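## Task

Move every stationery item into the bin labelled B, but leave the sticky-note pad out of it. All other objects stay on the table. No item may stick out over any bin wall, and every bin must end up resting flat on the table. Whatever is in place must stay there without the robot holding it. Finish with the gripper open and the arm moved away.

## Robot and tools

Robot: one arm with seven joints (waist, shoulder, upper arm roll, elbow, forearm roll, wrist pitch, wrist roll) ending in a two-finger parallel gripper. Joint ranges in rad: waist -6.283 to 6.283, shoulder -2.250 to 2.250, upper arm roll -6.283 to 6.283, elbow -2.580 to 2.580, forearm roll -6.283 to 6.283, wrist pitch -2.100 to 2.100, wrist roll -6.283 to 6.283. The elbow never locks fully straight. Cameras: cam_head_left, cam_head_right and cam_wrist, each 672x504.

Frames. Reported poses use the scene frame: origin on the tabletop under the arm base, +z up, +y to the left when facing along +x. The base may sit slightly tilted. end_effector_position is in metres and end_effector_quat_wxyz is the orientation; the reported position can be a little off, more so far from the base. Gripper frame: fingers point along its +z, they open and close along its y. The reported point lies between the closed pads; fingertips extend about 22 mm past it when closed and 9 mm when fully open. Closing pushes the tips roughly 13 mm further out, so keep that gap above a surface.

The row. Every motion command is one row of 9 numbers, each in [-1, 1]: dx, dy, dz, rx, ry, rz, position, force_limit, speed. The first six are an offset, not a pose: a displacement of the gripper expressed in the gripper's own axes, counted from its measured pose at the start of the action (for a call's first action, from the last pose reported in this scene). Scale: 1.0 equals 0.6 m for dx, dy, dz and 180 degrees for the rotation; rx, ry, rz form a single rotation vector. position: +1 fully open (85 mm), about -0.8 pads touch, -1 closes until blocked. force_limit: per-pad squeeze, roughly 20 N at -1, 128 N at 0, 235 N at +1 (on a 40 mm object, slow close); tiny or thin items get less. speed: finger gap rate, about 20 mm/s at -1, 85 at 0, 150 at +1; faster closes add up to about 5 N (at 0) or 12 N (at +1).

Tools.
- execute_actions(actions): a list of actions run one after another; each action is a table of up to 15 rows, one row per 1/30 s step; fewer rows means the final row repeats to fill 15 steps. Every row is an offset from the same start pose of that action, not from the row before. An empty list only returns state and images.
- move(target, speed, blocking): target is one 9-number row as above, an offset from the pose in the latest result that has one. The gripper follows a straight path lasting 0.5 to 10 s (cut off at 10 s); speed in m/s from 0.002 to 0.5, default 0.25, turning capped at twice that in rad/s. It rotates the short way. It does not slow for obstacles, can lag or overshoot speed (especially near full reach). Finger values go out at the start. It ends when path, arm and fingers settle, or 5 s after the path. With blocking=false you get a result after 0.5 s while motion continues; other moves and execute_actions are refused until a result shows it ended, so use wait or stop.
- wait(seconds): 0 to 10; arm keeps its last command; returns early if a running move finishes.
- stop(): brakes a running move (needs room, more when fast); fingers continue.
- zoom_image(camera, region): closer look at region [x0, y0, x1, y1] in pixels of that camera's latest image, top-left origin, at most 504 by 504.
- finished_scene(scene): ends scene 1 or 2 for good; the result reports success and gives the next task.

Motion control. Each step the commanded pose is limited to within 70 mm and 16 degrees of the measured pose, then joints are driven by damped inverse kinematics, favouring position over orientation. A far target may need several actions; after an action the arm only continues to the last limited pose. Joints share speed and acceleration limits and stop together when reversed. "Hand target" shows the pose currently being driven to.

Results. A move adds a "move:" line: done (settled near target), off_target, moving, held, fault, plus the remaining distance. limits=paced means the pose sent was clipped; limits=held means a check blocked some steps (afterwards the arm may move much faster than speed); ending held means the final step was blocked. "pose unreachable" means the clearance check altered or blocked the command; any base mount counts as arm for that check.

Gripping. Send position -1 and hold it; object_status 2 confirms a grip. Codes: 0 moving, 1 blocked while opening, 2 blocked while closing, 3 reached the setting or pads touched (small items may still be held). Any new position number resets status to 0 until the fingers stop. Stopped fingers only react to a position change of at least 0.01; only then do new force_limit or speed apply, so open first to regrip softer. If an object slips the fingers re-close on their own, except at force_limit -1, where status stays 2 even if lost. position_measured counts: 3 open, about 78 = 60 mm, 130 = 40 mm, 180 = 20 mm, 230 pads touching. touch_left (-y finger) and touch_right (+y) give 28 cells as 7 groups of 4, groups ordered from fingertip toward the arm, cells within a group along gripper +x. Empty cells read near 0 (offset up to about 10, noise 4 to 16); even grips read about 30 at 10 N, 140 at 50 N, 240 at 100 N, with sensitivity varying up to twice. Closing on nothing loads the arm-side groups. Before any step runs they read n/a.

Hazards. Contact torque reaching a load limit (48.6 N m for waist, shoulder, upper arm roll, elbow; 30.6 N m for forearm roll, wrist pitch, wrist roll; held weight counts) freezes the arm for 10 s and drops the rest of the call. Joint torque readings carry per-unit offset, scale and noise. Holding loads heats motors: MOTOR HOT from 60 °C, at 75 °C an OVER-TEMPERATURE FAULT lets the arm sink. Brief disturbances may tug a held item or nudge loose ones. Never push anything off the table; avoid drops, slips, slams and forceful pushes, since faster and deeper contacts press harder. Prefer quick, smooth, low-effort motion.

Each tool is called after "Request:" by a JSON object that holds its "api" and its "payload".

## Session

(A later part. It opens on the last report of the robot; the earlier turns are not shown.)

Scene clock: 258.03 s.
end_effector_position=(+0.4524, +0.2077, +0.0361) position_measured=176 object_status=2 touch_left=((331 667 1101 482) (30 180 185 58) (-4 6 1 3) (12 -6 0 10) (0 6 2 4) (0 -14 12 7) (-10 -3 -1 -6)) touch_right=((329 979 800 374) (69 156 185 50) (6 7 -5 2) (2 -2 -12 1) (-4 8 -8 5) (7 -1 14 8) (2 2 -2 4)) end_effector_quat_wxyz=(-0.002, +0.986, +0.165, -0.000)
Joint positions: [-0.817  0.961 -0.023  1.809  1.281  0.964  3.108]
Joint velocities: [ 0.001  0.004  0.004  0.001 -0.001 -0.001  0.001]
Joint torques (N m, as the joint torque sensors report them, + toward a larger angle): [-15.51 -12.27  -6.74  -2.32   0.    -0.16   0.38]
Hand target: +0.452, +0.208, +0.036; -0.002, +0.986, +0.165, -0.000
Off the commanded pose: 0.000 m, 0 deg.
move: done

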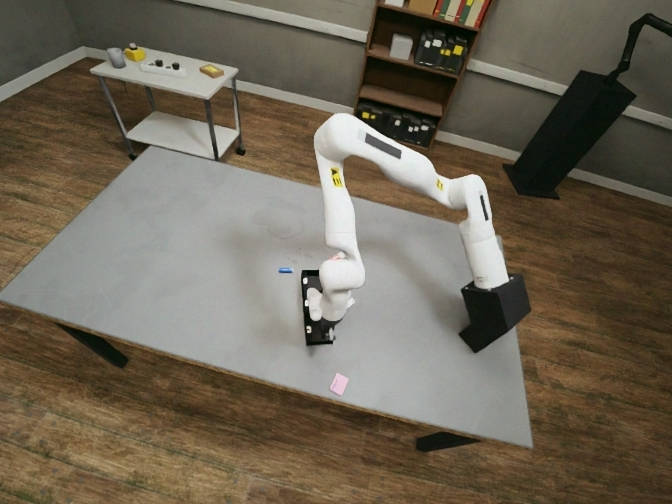

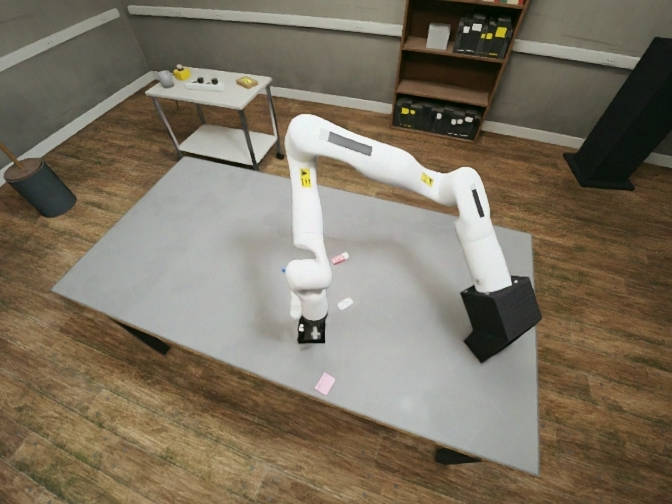

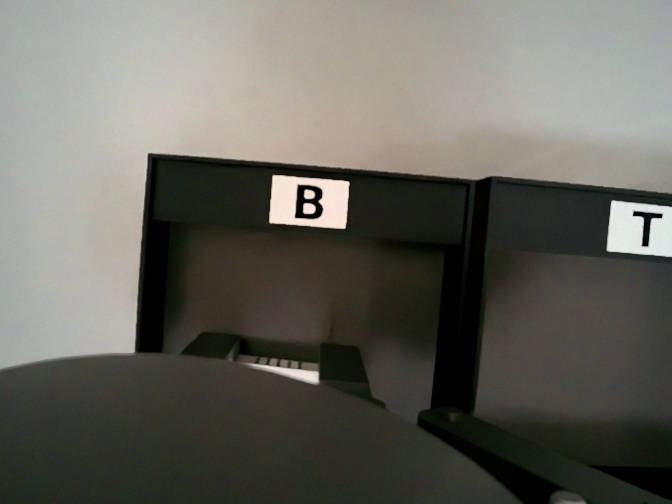

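Request:
{"api": "execute_actions", "payload": {"actions": [[[0,0,0.006,0,0,0,-1,-0.5,0]],[[0,0,0,0,0,0,-0.12,-0.5,0]]]}}

Scene clock: 262.20 s.
end_effector_position=(+0.4528, +0.2088, +0.0339) position_measured=144 object_status=0 touch_left=((5 -10 -10 -3) (-5 0 0 4) (1 5 10 -3) (1 -4 -4 7) (-1 5 -2 8) (10 -7 13 4) (2 4 3 3)) touch_right=((16 -5 12 10) (11 -4 6 -2) (1 -7 -11 1) (-11 0 1 16) (-9 2 4 -1) (-7 -3 9 3) (1 -10 -10 -4)) end_effector_quat_wxyz=(-0.003, +0.986, +0.165, +0.001)
Joint positions: [-0.814  0.965 -0.021  1.807  1.287  0.96   3.105]
Joint velocities: [ 0.     0.001  0.001  0.    -0.001  0.     0.   ]
Joint torques (N m, as the joint torque sensors report them, + toward a larger angle): [-15.4  -12.59  -6.83  -2.17  -0.04  -0.05   0.42]
Hand target: +0.453, +0.209, +0.034; -0.003, +0.986, +0.165, +0.001
Off the commanded pose: 0.000 m, 0 deg.

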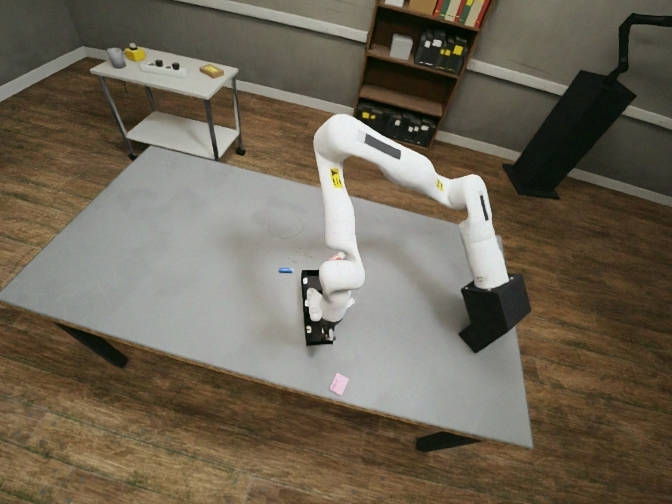

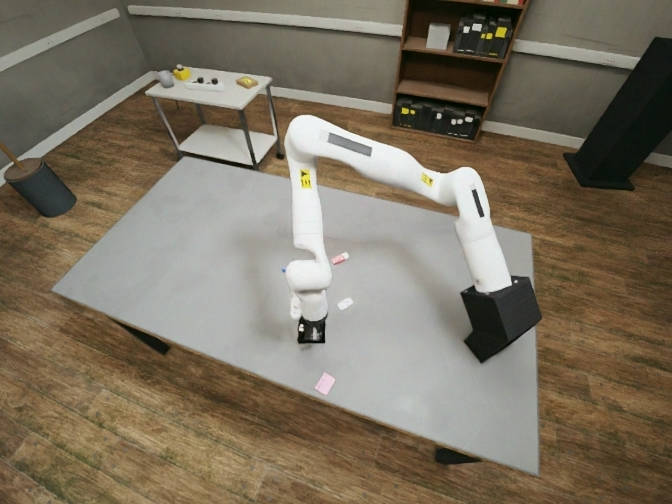

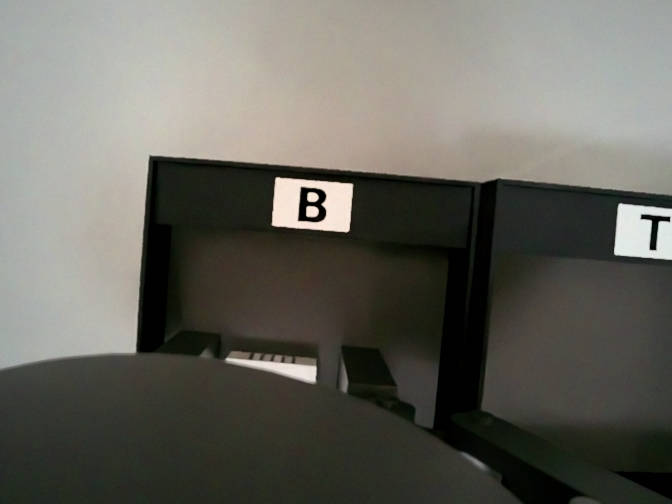

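Request:
{"api": "execute_actions", "payload": {"actions": [[[0,0,0.007,0,0,0,-0.12,-0.5,0]],[[0,0,0,0,0,0,-1,-0.7,0]],[[-0.004,0,0,0,0,0,-1,-0.7,0],[-0.007,0,0,0,0,0,-1,-0.7,0],[-0.010,0,0,0,0,0,-1,-0.7,0],[-0.012,0,0,0,0,0,-1,-0.7,0]]]}}

Scene clock: 299.33 s.
end_effector_position=(+0.4461, +0.2067, +0.0299) position_measured=172 object_status=2 touch_left=((123 431 790 420) (70 404 456 193) (8 54 92 35) (-1 0 -4 22) (2 -10 11 0) (-2 -15 18 2) (1 -2 -9 1)) touch_right=((113 694 536 341) (85 361 396 220) (10 70 71 39) (-4 2 3 1) (-11 -4 10 -10) (10 2 3 -3) (-1 -2 -3 0)) end_effector_quat_wxyz=(-0.003, +0.986, +0.165, +0.001)
Joint positions: [-0.815  0.972 -0.017  1.828  1.305  0.948  3.075]
Joint velocities: [-0.     0.    -0.002 -0.     0.001 -0.001  0.001]
Joint torques (N m, as the joint torque sensors report them, + toward a larger angle): [-15.36 -12.52  -6.69  -1.93  -0.12  -0.09   0.4 ]
Hand target: +0.446, +0.207, +0.030; -0.003, +0.986, +0.165, +0.001
Off the commanded pose: 0.000 m, 0 deg.

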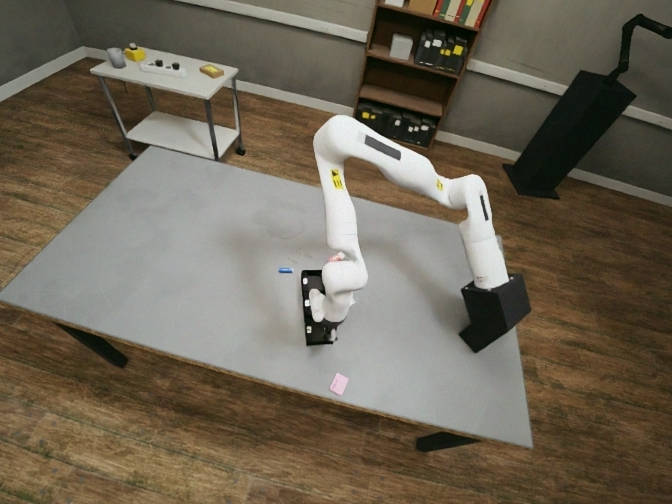

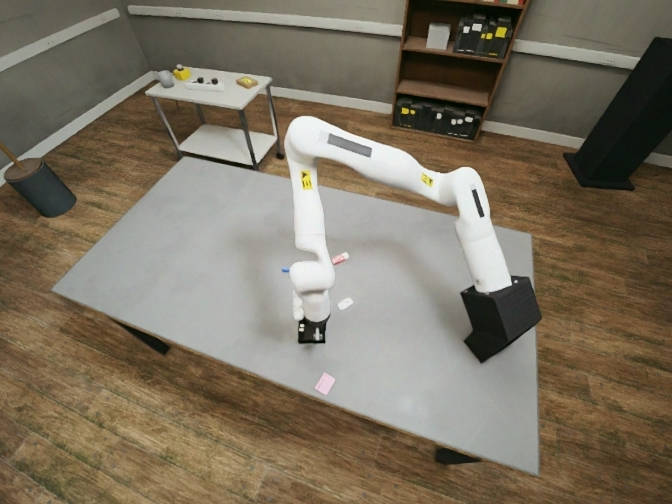

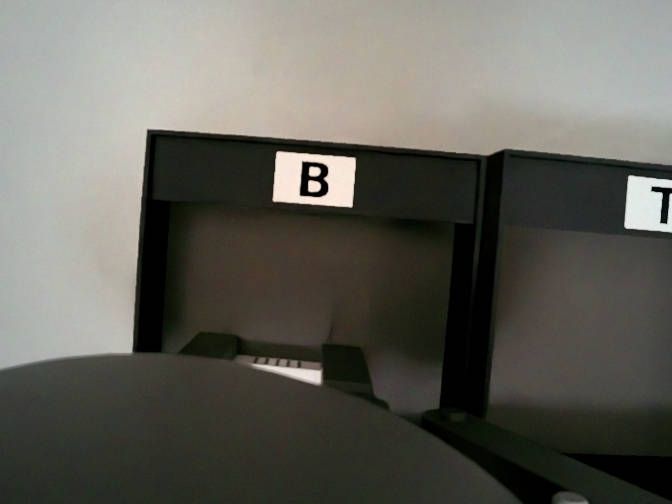

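Request:
{"api": "execute_actions", "payload": {"actions": [[[0,0,0,0,0,0,-0.12,-0.5,0]],[[0,0,-0.03,0,0,0,-0.12,-0.5,0],[0,0,-0.06,0,0,0,-0.12,-0.5,0],[0,0,-0.09,0,0,0,-0.12,-0.5,0],[0,0,-0.12,0,0,0,-0.12,-0.5,0]]]}}

Scene clock: 306.93 s.
end_effector_position=(+0.4461, +0.2062, +0.1014) position_measured=144 object_status=3 touch_left=((8 1 1 -5) (-4 -9 -12 2) (-9 3 -1 2) (4 0 9 7) (-7 9 5 2) (5 -6 10 9) (6 -3 -7 6)) touch_right=((18 5 17 3) (-1 0 11 -2) (-3 -4 -11 7) (-13 13 -4 -5) (-9 3 -1 -8) (2 10 13 3) (15 -7 -11 5)) end_effector_quat_wxyz=(-0.003, +0.986, +0.165, +0.001)
Joint positions: [-0.899  0.871 -0.074  1.835  1.171  1.059  3.143]
Joint velocities: [-0.005 -0.01  -0.005 -0.     0.001  0.002 -0.001]
Joint torques (N m, as the joint torque sensors report them, + toward a larger angle): [-14.63 -11.56  -7.26  -3.2   -0.09  -0.06   0.5 ]
Hand target: +0.446, +0.206, +0.102; -0.003, +0.986, +0.165, +0.001
Off the commanded pose: 0.001 m, 0 deg.

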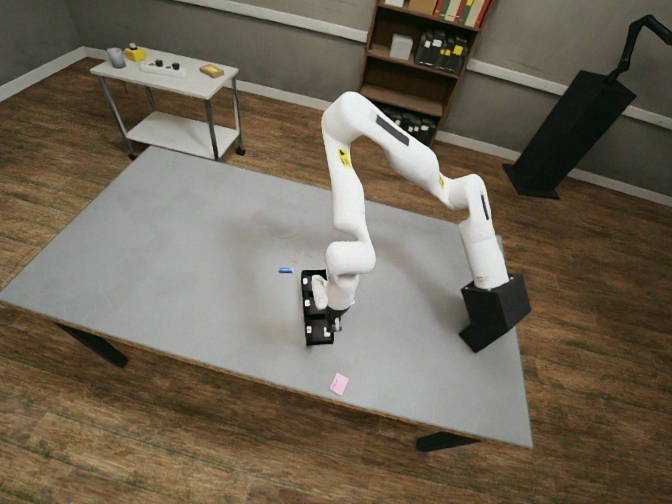

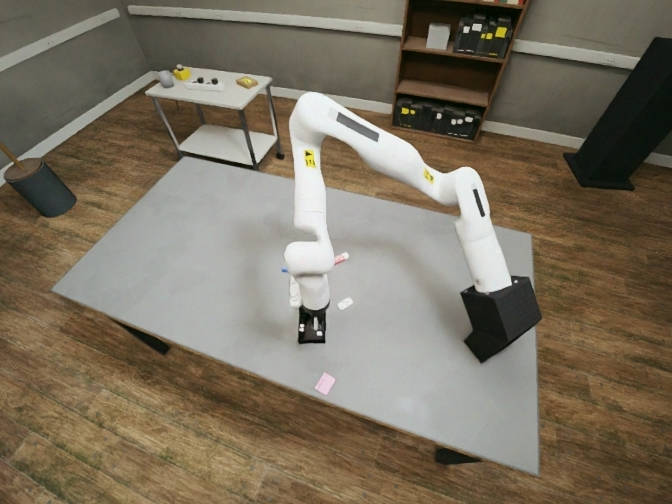

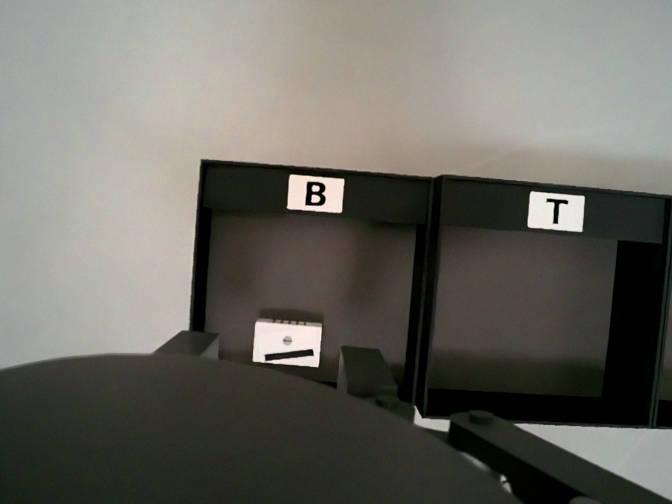

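Request:
{"api": "move", "payload": {"target": [-0.129,0.493,-0.08,0,0,-0.161,0.15,-0.5,0.3], "speed": 0.35}}

Scene clock: 317.30 s.
end_effector_position=(+0.4677, -0.0991, +0.1479) position_measured=110 object_status=3 touch_left=((7 1 -7 -5) (0 -4 -3 5) (-11 -3 0 -2) (6 -2 -1 19) (-5 10 11 -2) (2 3 6 -2) (6 5 -14 1)) touch_right=((7 2 10 -2) (-9 -10 7 2) (-2 -8 -11 -11) (-1 -10 -7 5) (5 5 -8 -9) (-5 -7 0 4) (-3 -14 8 -6)) end_effector_quat_wxyz=(-0.002, +0.913, +0.407, +0.001)
Joint positions: [-0.641  0.09  -0.002  2.3    1.16   0.985  4.095]
Joint velocities: [ 0.    -0.006 -0.    -0.001 -0.     0.     0.   ]
Joint torques (N m, as the joint torque sensors report them, + toward a larger angle): [-5.55 -6.93 -5.12 -3.21  0.06 -0.23  0.41]
Hand target: +0.468, -0.099, +0.148; -0.002, +0.914, +0.407, +0.001
Off the commanded pose: 0.002 m, 0 deg.
move: done

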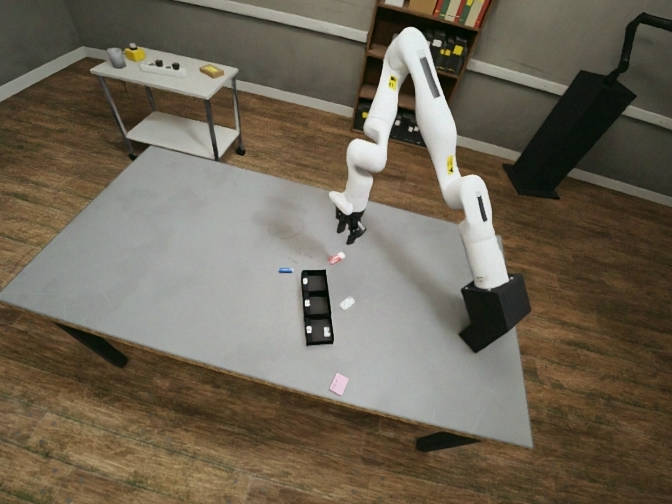

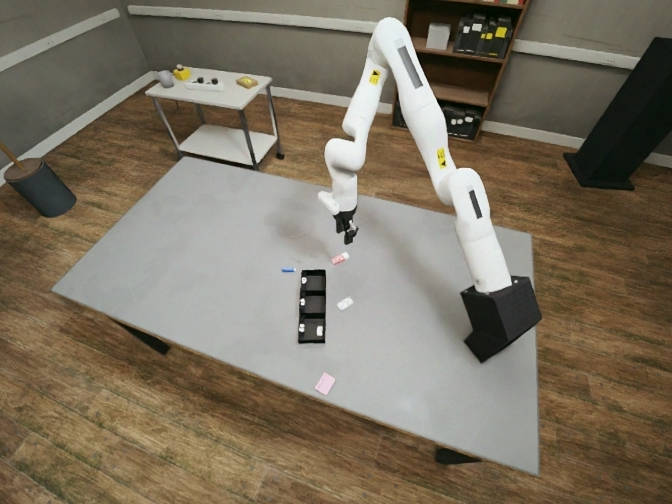

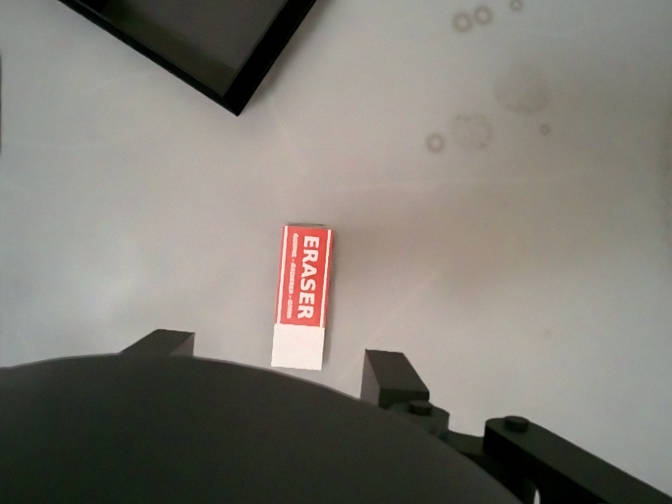

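Request:
{"api": "zoom_image", "payload": {"camera": "cam_wrist", "region": [240, 210, 400, 380]}}

Region (240, 210, 400, 380) of cam_wrist's 672x504 image, scaled by 2.965; it fills the left 474 columns of this view, and the rest is white.

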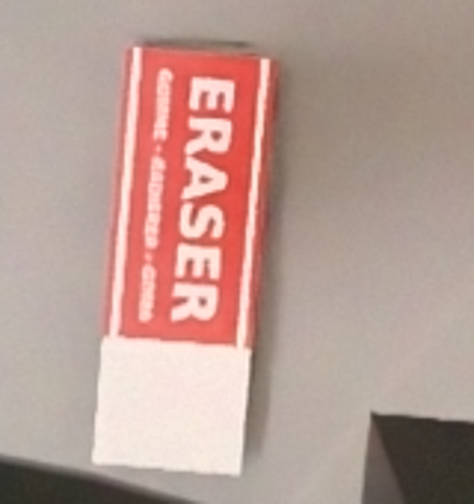

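Request:
{"api": "move", "payload": {"target": [0,0,0.197,0,0,0,0.15,-0.5,0.3], "speed": 0.15}}

Scene clock: 342.83 s.
end_effector_position=(+0.4671, -0.0983, +0.0298) position_measured=110 object_status=3 touch_left=((10 -3 3 -3) (9 -11 -2 3) (-2 -3 -9 9) (14 -6 0 16) (-8 2 1 9) (-4 -7 19 0) (-5 1 -2 -4)) touch_right=((9 0 5 10) (8 5 -11 -12) (3 -3 -16 5) (6 0 -16 -3) (5 3 -7 -2) (-5 -3 12 -7) (19 -4 -4 -8)) end_effector_quat_wxyz=(-0.003, +0.913, +0.407, +0.001)
Joint positions: [-0.432  0.359  0.137  2.314  1.63   0.7    3.776]
Joint velocities: [ 0.001  0.003  0.    -0.     0.001 -0.001 -0.002]
Joint torques (N m, as the joint torque sensors report them, + toward a larger angle): [ -7.05 -10.52  -4.04   0.14  -0.07  -0.08   0.39]
Hand target: +0.467, -0.098, +0.030; -0.003, +0.913, +0.407, +0.001
Off the commanded pose: 0.001 m, 0 deg.
move: done

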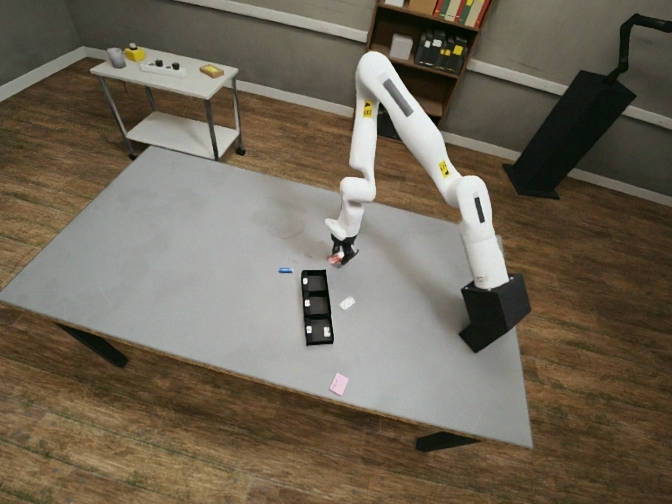

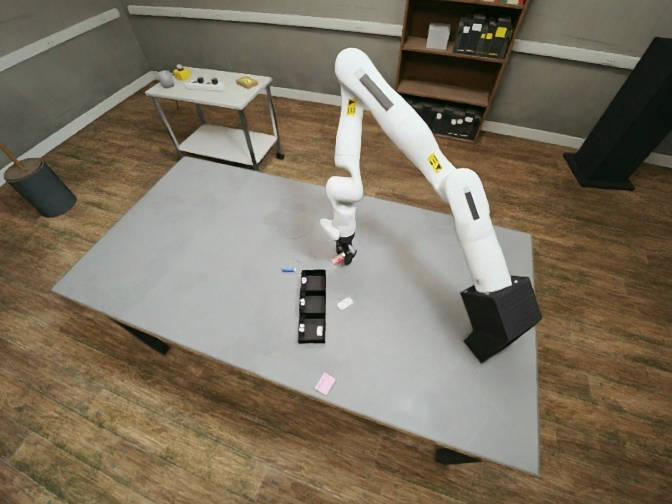

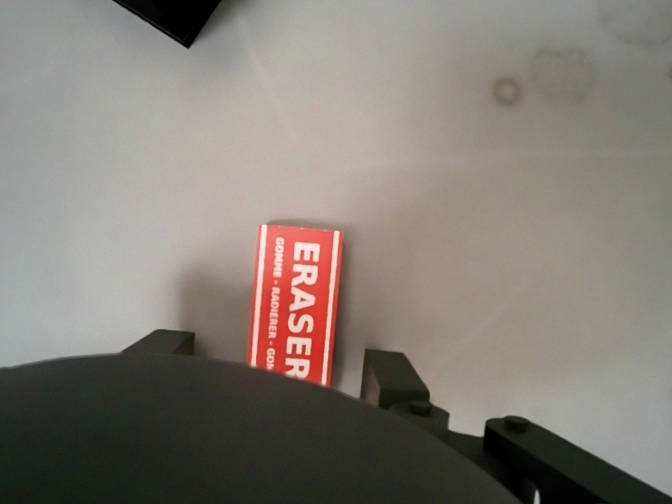

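Request:
{"api": "execute_actions", "payload": {"actions": [[[-0.006,0.0045,0,0,0,0,0.15,-0.5,0.3]],[[0,0,0,0,0,0,-1,-0.6,0]],[[0,0,0,0,0,0,-1,-0.6,0]]]}}

Scene clock: 348.37 s.
end_effector_position=(+0.4667, -0.1028, +0.0300) position_measured=178 object_status=2 touch_left=((445 369 658 607) (61 74 91 75) (-1 5 8 1) (-4 -3 2 8) (6 -6 -8 13) (2 -7 20 -5) (-1 1 -8 -2)) touch_right=((410 573 458 504) (87 82 82 83) (-5 -1 -6 0) (11 3 -6 -6) (-5 -9 12 9) (-6 -4 16 0) (15 0 -11 -4)) end_effector_quat_wxyz=(-0.003, +0.913, +0.407, +0.001)
Joint positions: [-0.425  0.35   0.141  2.318  1.634  0.695  3.783]
Joint velocities: [-0.     0.    -0.001 -0.     0.    -0.     0.001]
Joint torques (N m, as the joint torque sensors report them, + toward a larger angle): [ -6.96 -10.05  -4.03   0.29  -0.04  -0.24   0.4 ]
Hand target: +0.467, -0.103, +0.030; -0.003, +0.913, +0.407, +0.001
Off the commanded pose: 0.000 m, 0 deg.

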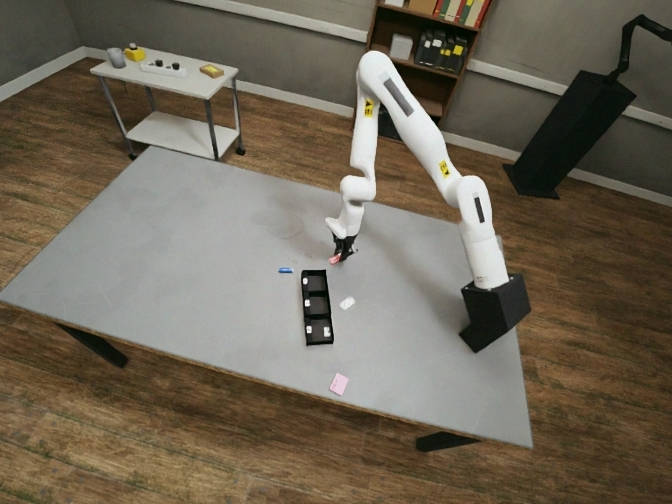

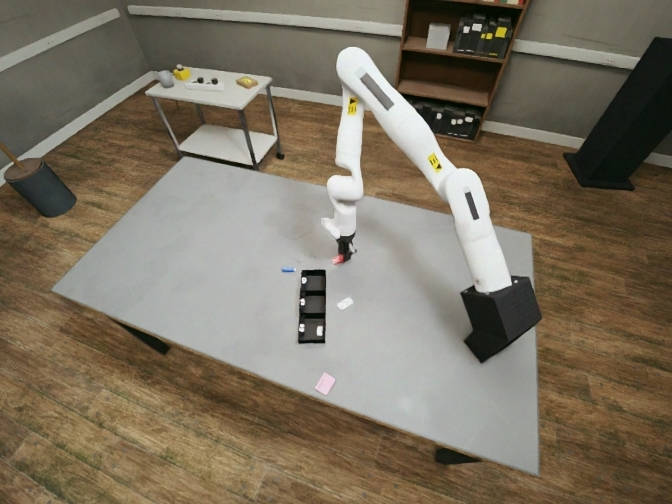

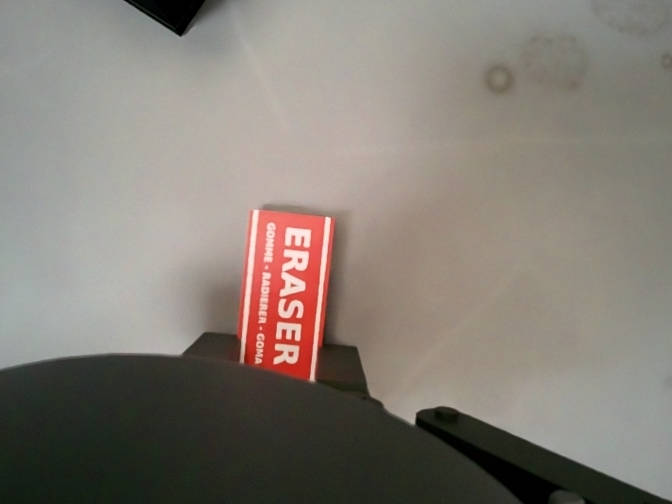

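Request:
{"api": "move", "payload": {"target": [0,0,-0.125,0,0,0,-1,-0.6,0], "speed": 0.2}}

Scene clock: 358.67 s.
end_effector_position=(+0.4670, -0.1033, +0.1049) position_measured=178 object_status=2 touch_left=((455 370 651 615) (64 72 89 75) (-8 4 2 -9) (0 -4 -4 14) (-1 -12 2 5) (5 -9 10 3) (9 -1 -15 4)) touch_right=((408 581 447 495) (80 79 84 90) (-8 2 6 -10) (16 7 8 -7) (3 -1 -6 -3) (2 0 12 2) (-2 -6 8 9)) end_effector_quat_wxyz=(-0.002, +0.913, +0.407, +0.001)
Joint positions: [-0.565  0.168  0.067  2.326  1.312  0.855  4.013]
Joint velocities: [-0.001 -0.003 -0.002  0.    -0.     0.001 -0.   ]
Joint torques (N m, as the joint torque sensors report them, + toward a larger angle): [-6.18 -8.1  -4.89 -1.93  0.01 -0.27  0.38]
Hand target: +0.467, -0.103, +0.105; -0.003, +0.913, +0.407, +0.001
Off the commanded pose: 0.000 m, 0 deg.
move: done

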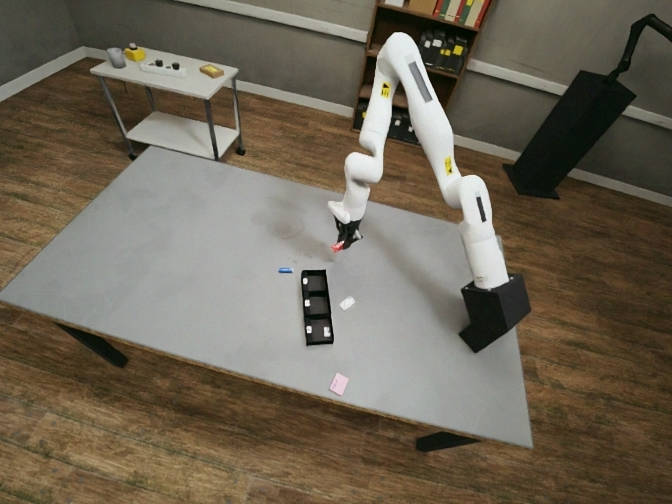

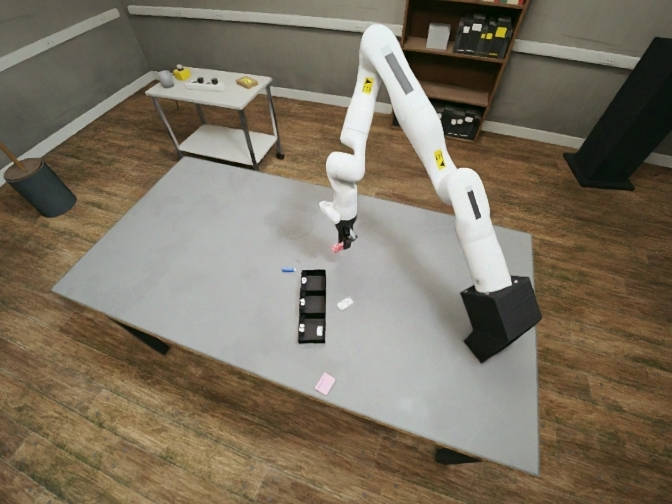

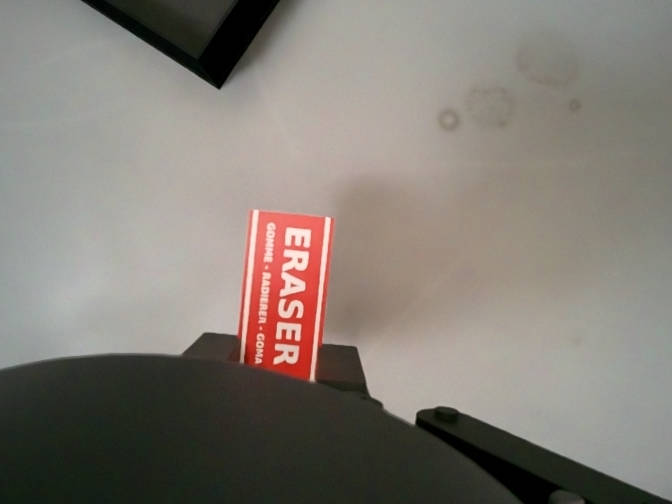

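Request:
{"api": "move", "payload": {"target": [0.372,-0.317,0,0,0,-0.339,-1,-0.6,0], "speed": 0.35}}

Scene clock: 364.80 s.
end_effector_position=(+0.4769, +0.1898, +0.1065) position_measured=178 object_status=2 touch_left=((451 375 654 613) (69 82 85 72) (-9 3 -6 -3) (1 3 3 6) (6 -10 -7 6) (2 -21 13 2) (-13 -1 -8 4)) touch_right=((400 590 458 495) (81 66 82 78) (-5 14 -13 5) (-1 -16 -12 3) (-10 -8 -3 1) (-5 4 3 3) (8 -11 -10 6)) end_effector_quat_wxyz=(-0.001, +0.581, +0.814, +0.003)
Joint positions: [-0.82   0.818 -0.135  1.805  1.183  1.113  4.796]
Joint velocities: [-0.     0.01   0.002 -0.001 -0.001  0.    -0.   ]
Joint torques (N m, as the joint torque sensors report them, + toward a larger angle): [-14.87 -12.12  -7.44  -2.93  -0.18  -0.25   0.41]
Hand target: +0.477, +0.190, +0.106; -0.001, +0.580, +0.814, +0.003
Off the commanded pose: 0.002 m, 0 deg.
move: done

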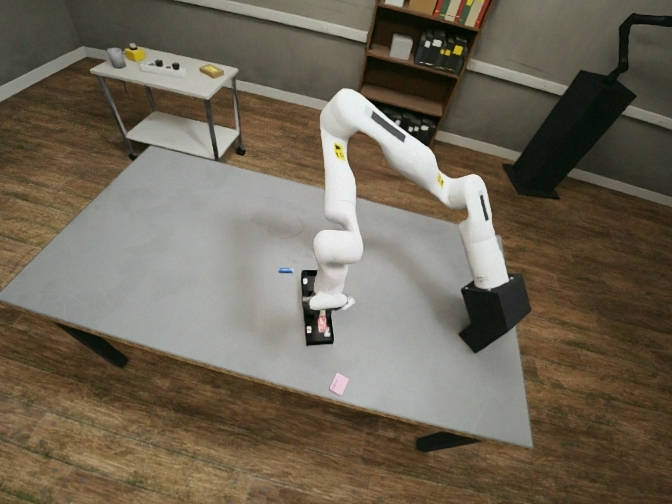

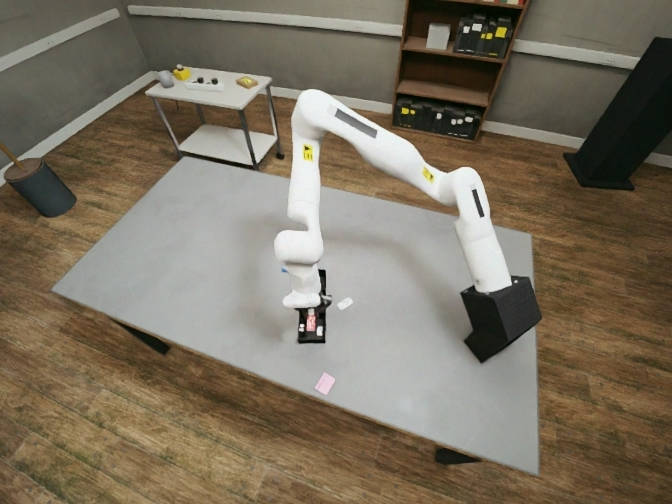

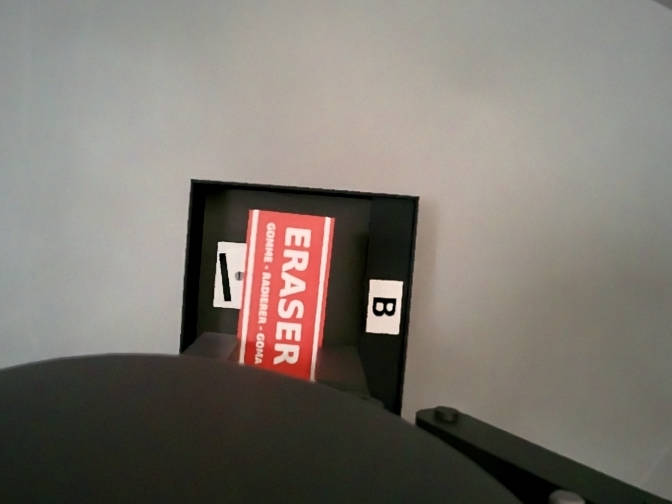

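Request:
{"api": "move", "payload": {"target": [0,-0.005,0.055,0,0,0,-1,-0.6,0], "speed": 0.1}}

Scene clock: 384.50 s.
end_effector_position=(+0.4741, +0.1891, +0.0737) position_measured=178 object_status=2 touch_left=((459 374 651 607) (71 80 89 77) (-5 -10 13 1) (-2 -7 -1 3) (-5 4 0 3) (-6 -20 8 -2) (10 -2 -1 -14)) touch_right=((403 582 456 513) (87 88 82 88) (-2 -3 -6 3) (-5 -1 -1 8) (9 -2 -2 19) (-4 15 2 1) (-2 2 0 -7)) end_effector_quat_wxyz=(-0.001, +0.581, +0.814, +0.003)
Joint positions: [-0.783  0.86  -0.11   1.818  1.244  1.057  4.758]
Joint velocities: [ 0.001  0.003 -0.     0.    -0.001 -0.001  0.   ]
Joint torques (N m, as the joint torque sensors report them, + toward a larger angle): [-15.11 -12.35  -7.02  -2.65  -0.17  -0.2    0.43]
Hand target: +0.474, +0.189, +0.073; -0.001, +0.581, +0.814, +0.003
Off the commanded pose: 0.000 m, 0 deg.
move: done

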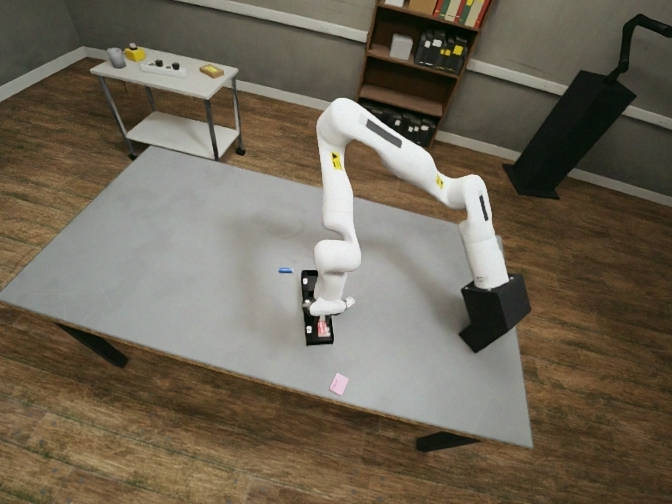

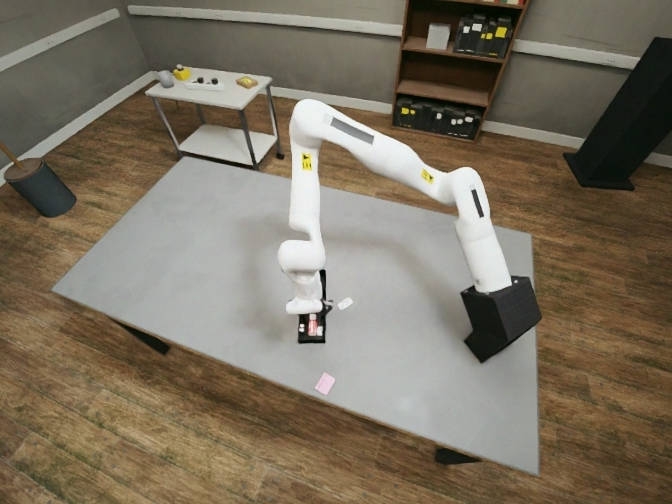

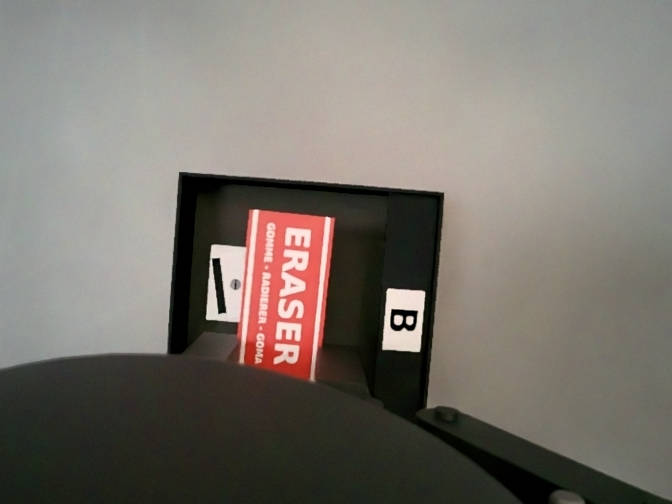

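Request:
{"api": "move", "payload": {"target": [-0.002,0.003,0.05,0,0,0,-1,-0.6,0], "speed": 0.06}}

Scene clock: 393.60 s.
end_effector_position=(+0.4762, +0.1887, +0.0438) position_measured=178 object_status=2 touch_left=((454 379 650 618) (65 80 82 67) (-7 4 -2 -2) (8 -10 -1 4) (4 -9 6 3) (1 -1 7 7) (2 2 11 -2)) touch_right=((409 579 442 501) (86 76 95 88) (-2 2 1 -11) (6 -6 7 -14) (5 3 3 7) (-3 -12 18 -1) (5 1 -2 1)) end_effector_quat_wxyz=(-0.001, +0.581, +0.814, +0.003)
Joint positions: [-0.746  0.9   -0.086  1.809  1.296  1.012  4.74 ]
Joint velocities: [ 0.001  0.002  0.001 -0.    -0.001 -0.001  0.   ]
Joint torques (N m, as the joint torque sensors report them, + toward a larger angle): [-15.12 -12.8   -7.11  -2.18  -0.1   -0.22   0.36]
Hand target: +0.476, +0.189, +0.044; -0.001, +0.581, +0.814, +0.003
Off the commanded pose: 0.000 m, 0 deg.
move: done

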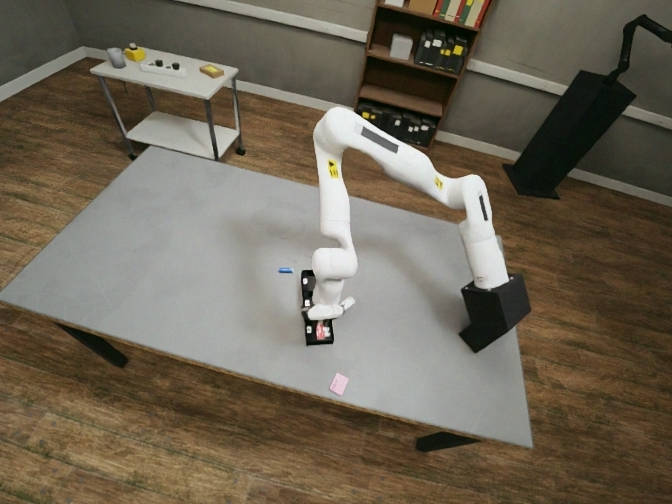

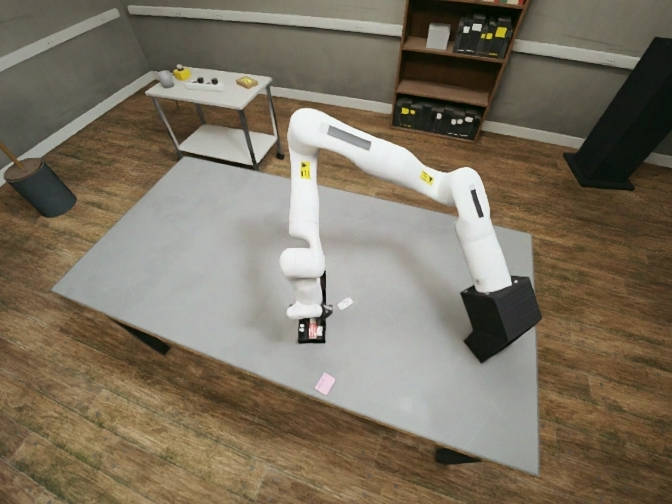

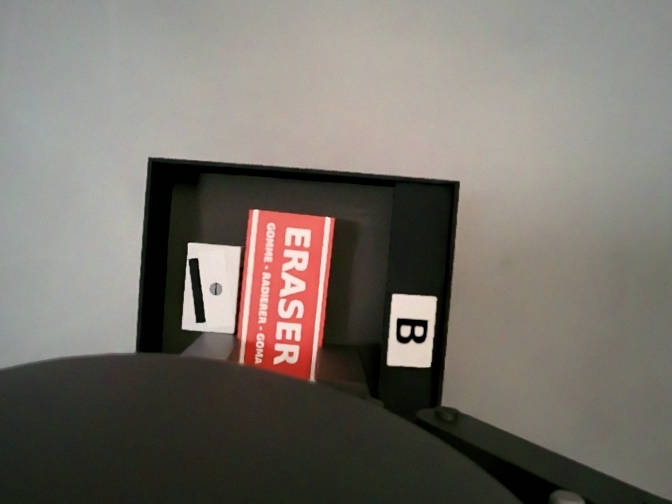

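Request:
{"api": "execute_actions", "payload": {"actions": [[[-0.001,0,0.007,0,0,0,-1,-0.6,0]],[[0,0,0,0,0,0,-0.22,-0.6,-0.5]]]}}

Scene clock: 398.70 s.
end_effector_position=(+0.4764, +0.1882, +0.0396) position_measured=157 object_status=0 touch_left=((13 -1 2 -4) (1 -6 -3 0) (0 -4 1 -4) (11 -1 -8 11) (-9 8 0 14) (4 0 13 3) (11 7 0 -3)) touch_right=((-2 -5 5 11) (4 2 15 -4) (0 2 -7 -5) (1 -3 -7 2) (-8 4 3 -12) (3 -2 0 -4) (2 -1 10 -2)) end_effector_quat_wxyz=(-0.001, +0.581, +0.814, +0.003)
Joint positions: [-0.741  0.904 -0.083  1.809  1.304  1.005  4.737]
Joint velocities: [ 0.    -0.     0.001 -0.     0.     0.     0.002]
Joint torques (N m, as the joint torque sensors report them, + toward a larger angle): [-14.98 -12.67  -7.09  -2.21  -0.09  -0.27   0.38]
Hand target: +0.476, +0.188, +0.040; -0.001, +0.581, +0.814, +0.003
Off the commanded pose: 0.000 m, 0 deg.

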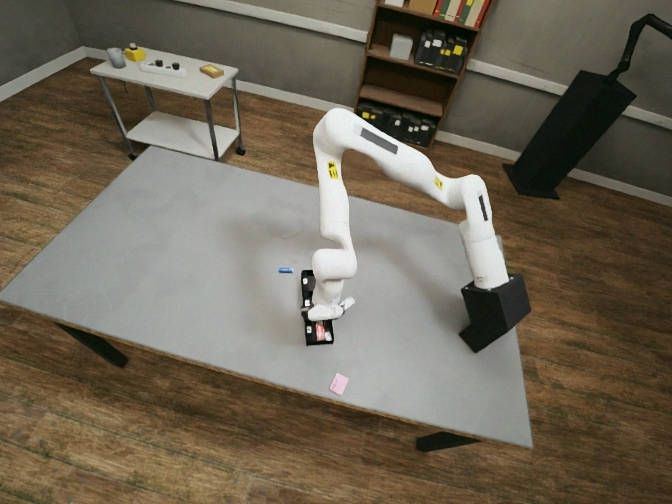

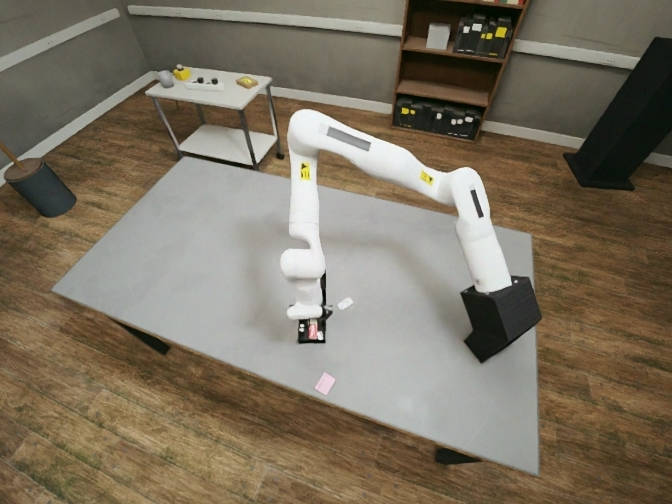

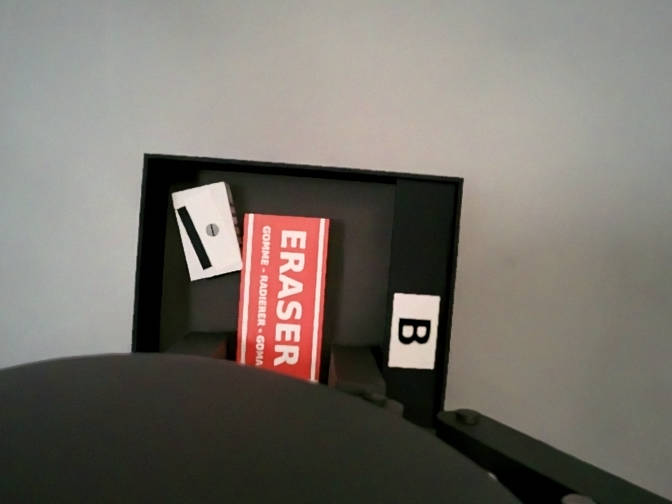

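Request:
{"api": "move", "payload": {"target": [0,0,-0.2,0,0,0,-0.22,-0.6,-0.5], "speed": 0.25}}

Scene clock: 401.53 s.
end_effector_position=(+0.4766, +0.1874, +0.1593) position_measured=157 object_status=3 touch_left=((4 2 -15 4) (-4 -11 -6 0) (-8 8 -2 9) (16 -2 -12 17) (-1 5 11 5) (-3 -3 4 11) (-2 -1 0 0)) touch_right=((17 2 7 -13) (-2 -5 -2 2) (-6 -5 -22 -6) (5 5 -10 -1) (-6 -5 -7 2) (-18 -4 14 2) (2 3 0 -2)) end_effector_quat_wxyz=(-0.001, +0.581, +0.814, +0.003)
Joint positions: [-0.883  0.751 -0.172  1.79   1.095  1.205  4.838]
Joint velocities: [-0.003 -0.004 -0.003  0.     0.001  0.002 -0.002]
Joint torques (N m, as the joint torque sensors report them, + toward a larger angle): [-14.36 -11.49  -7.21  -4.    -0.16   0.04   0.37]
Hand target: +0.477, +0.187, +0.160; -0.001, +0.581, +0.814, +0.003
Off the commanded pose: 0.000 m, 0 deg.
move: done

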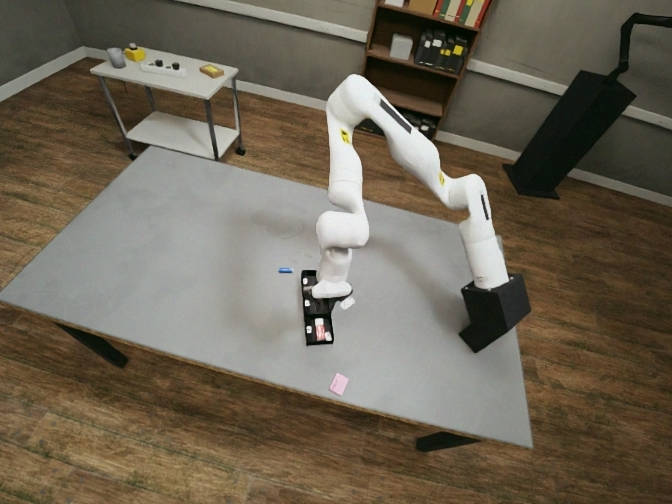

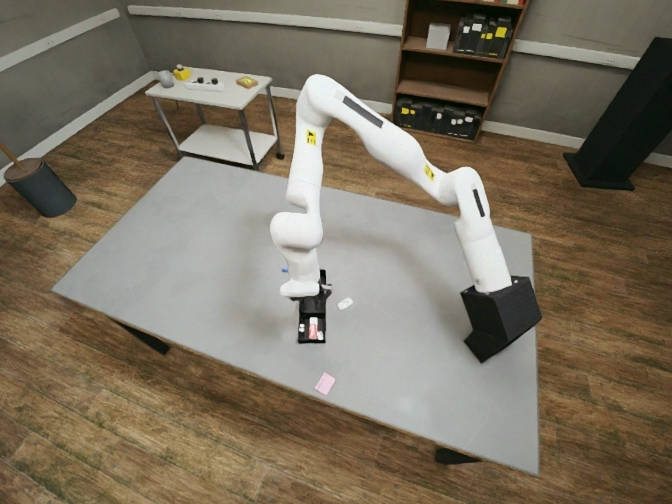

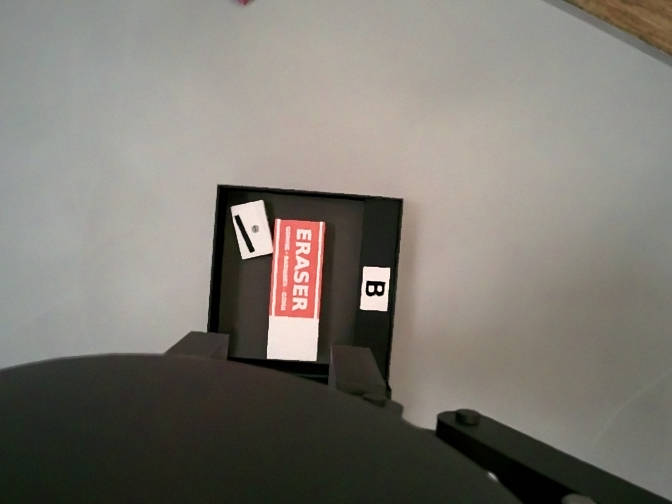

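Request:
{"api": "finished_scene", "payload": {"scene": 1}}

The scene is finished: the task was done.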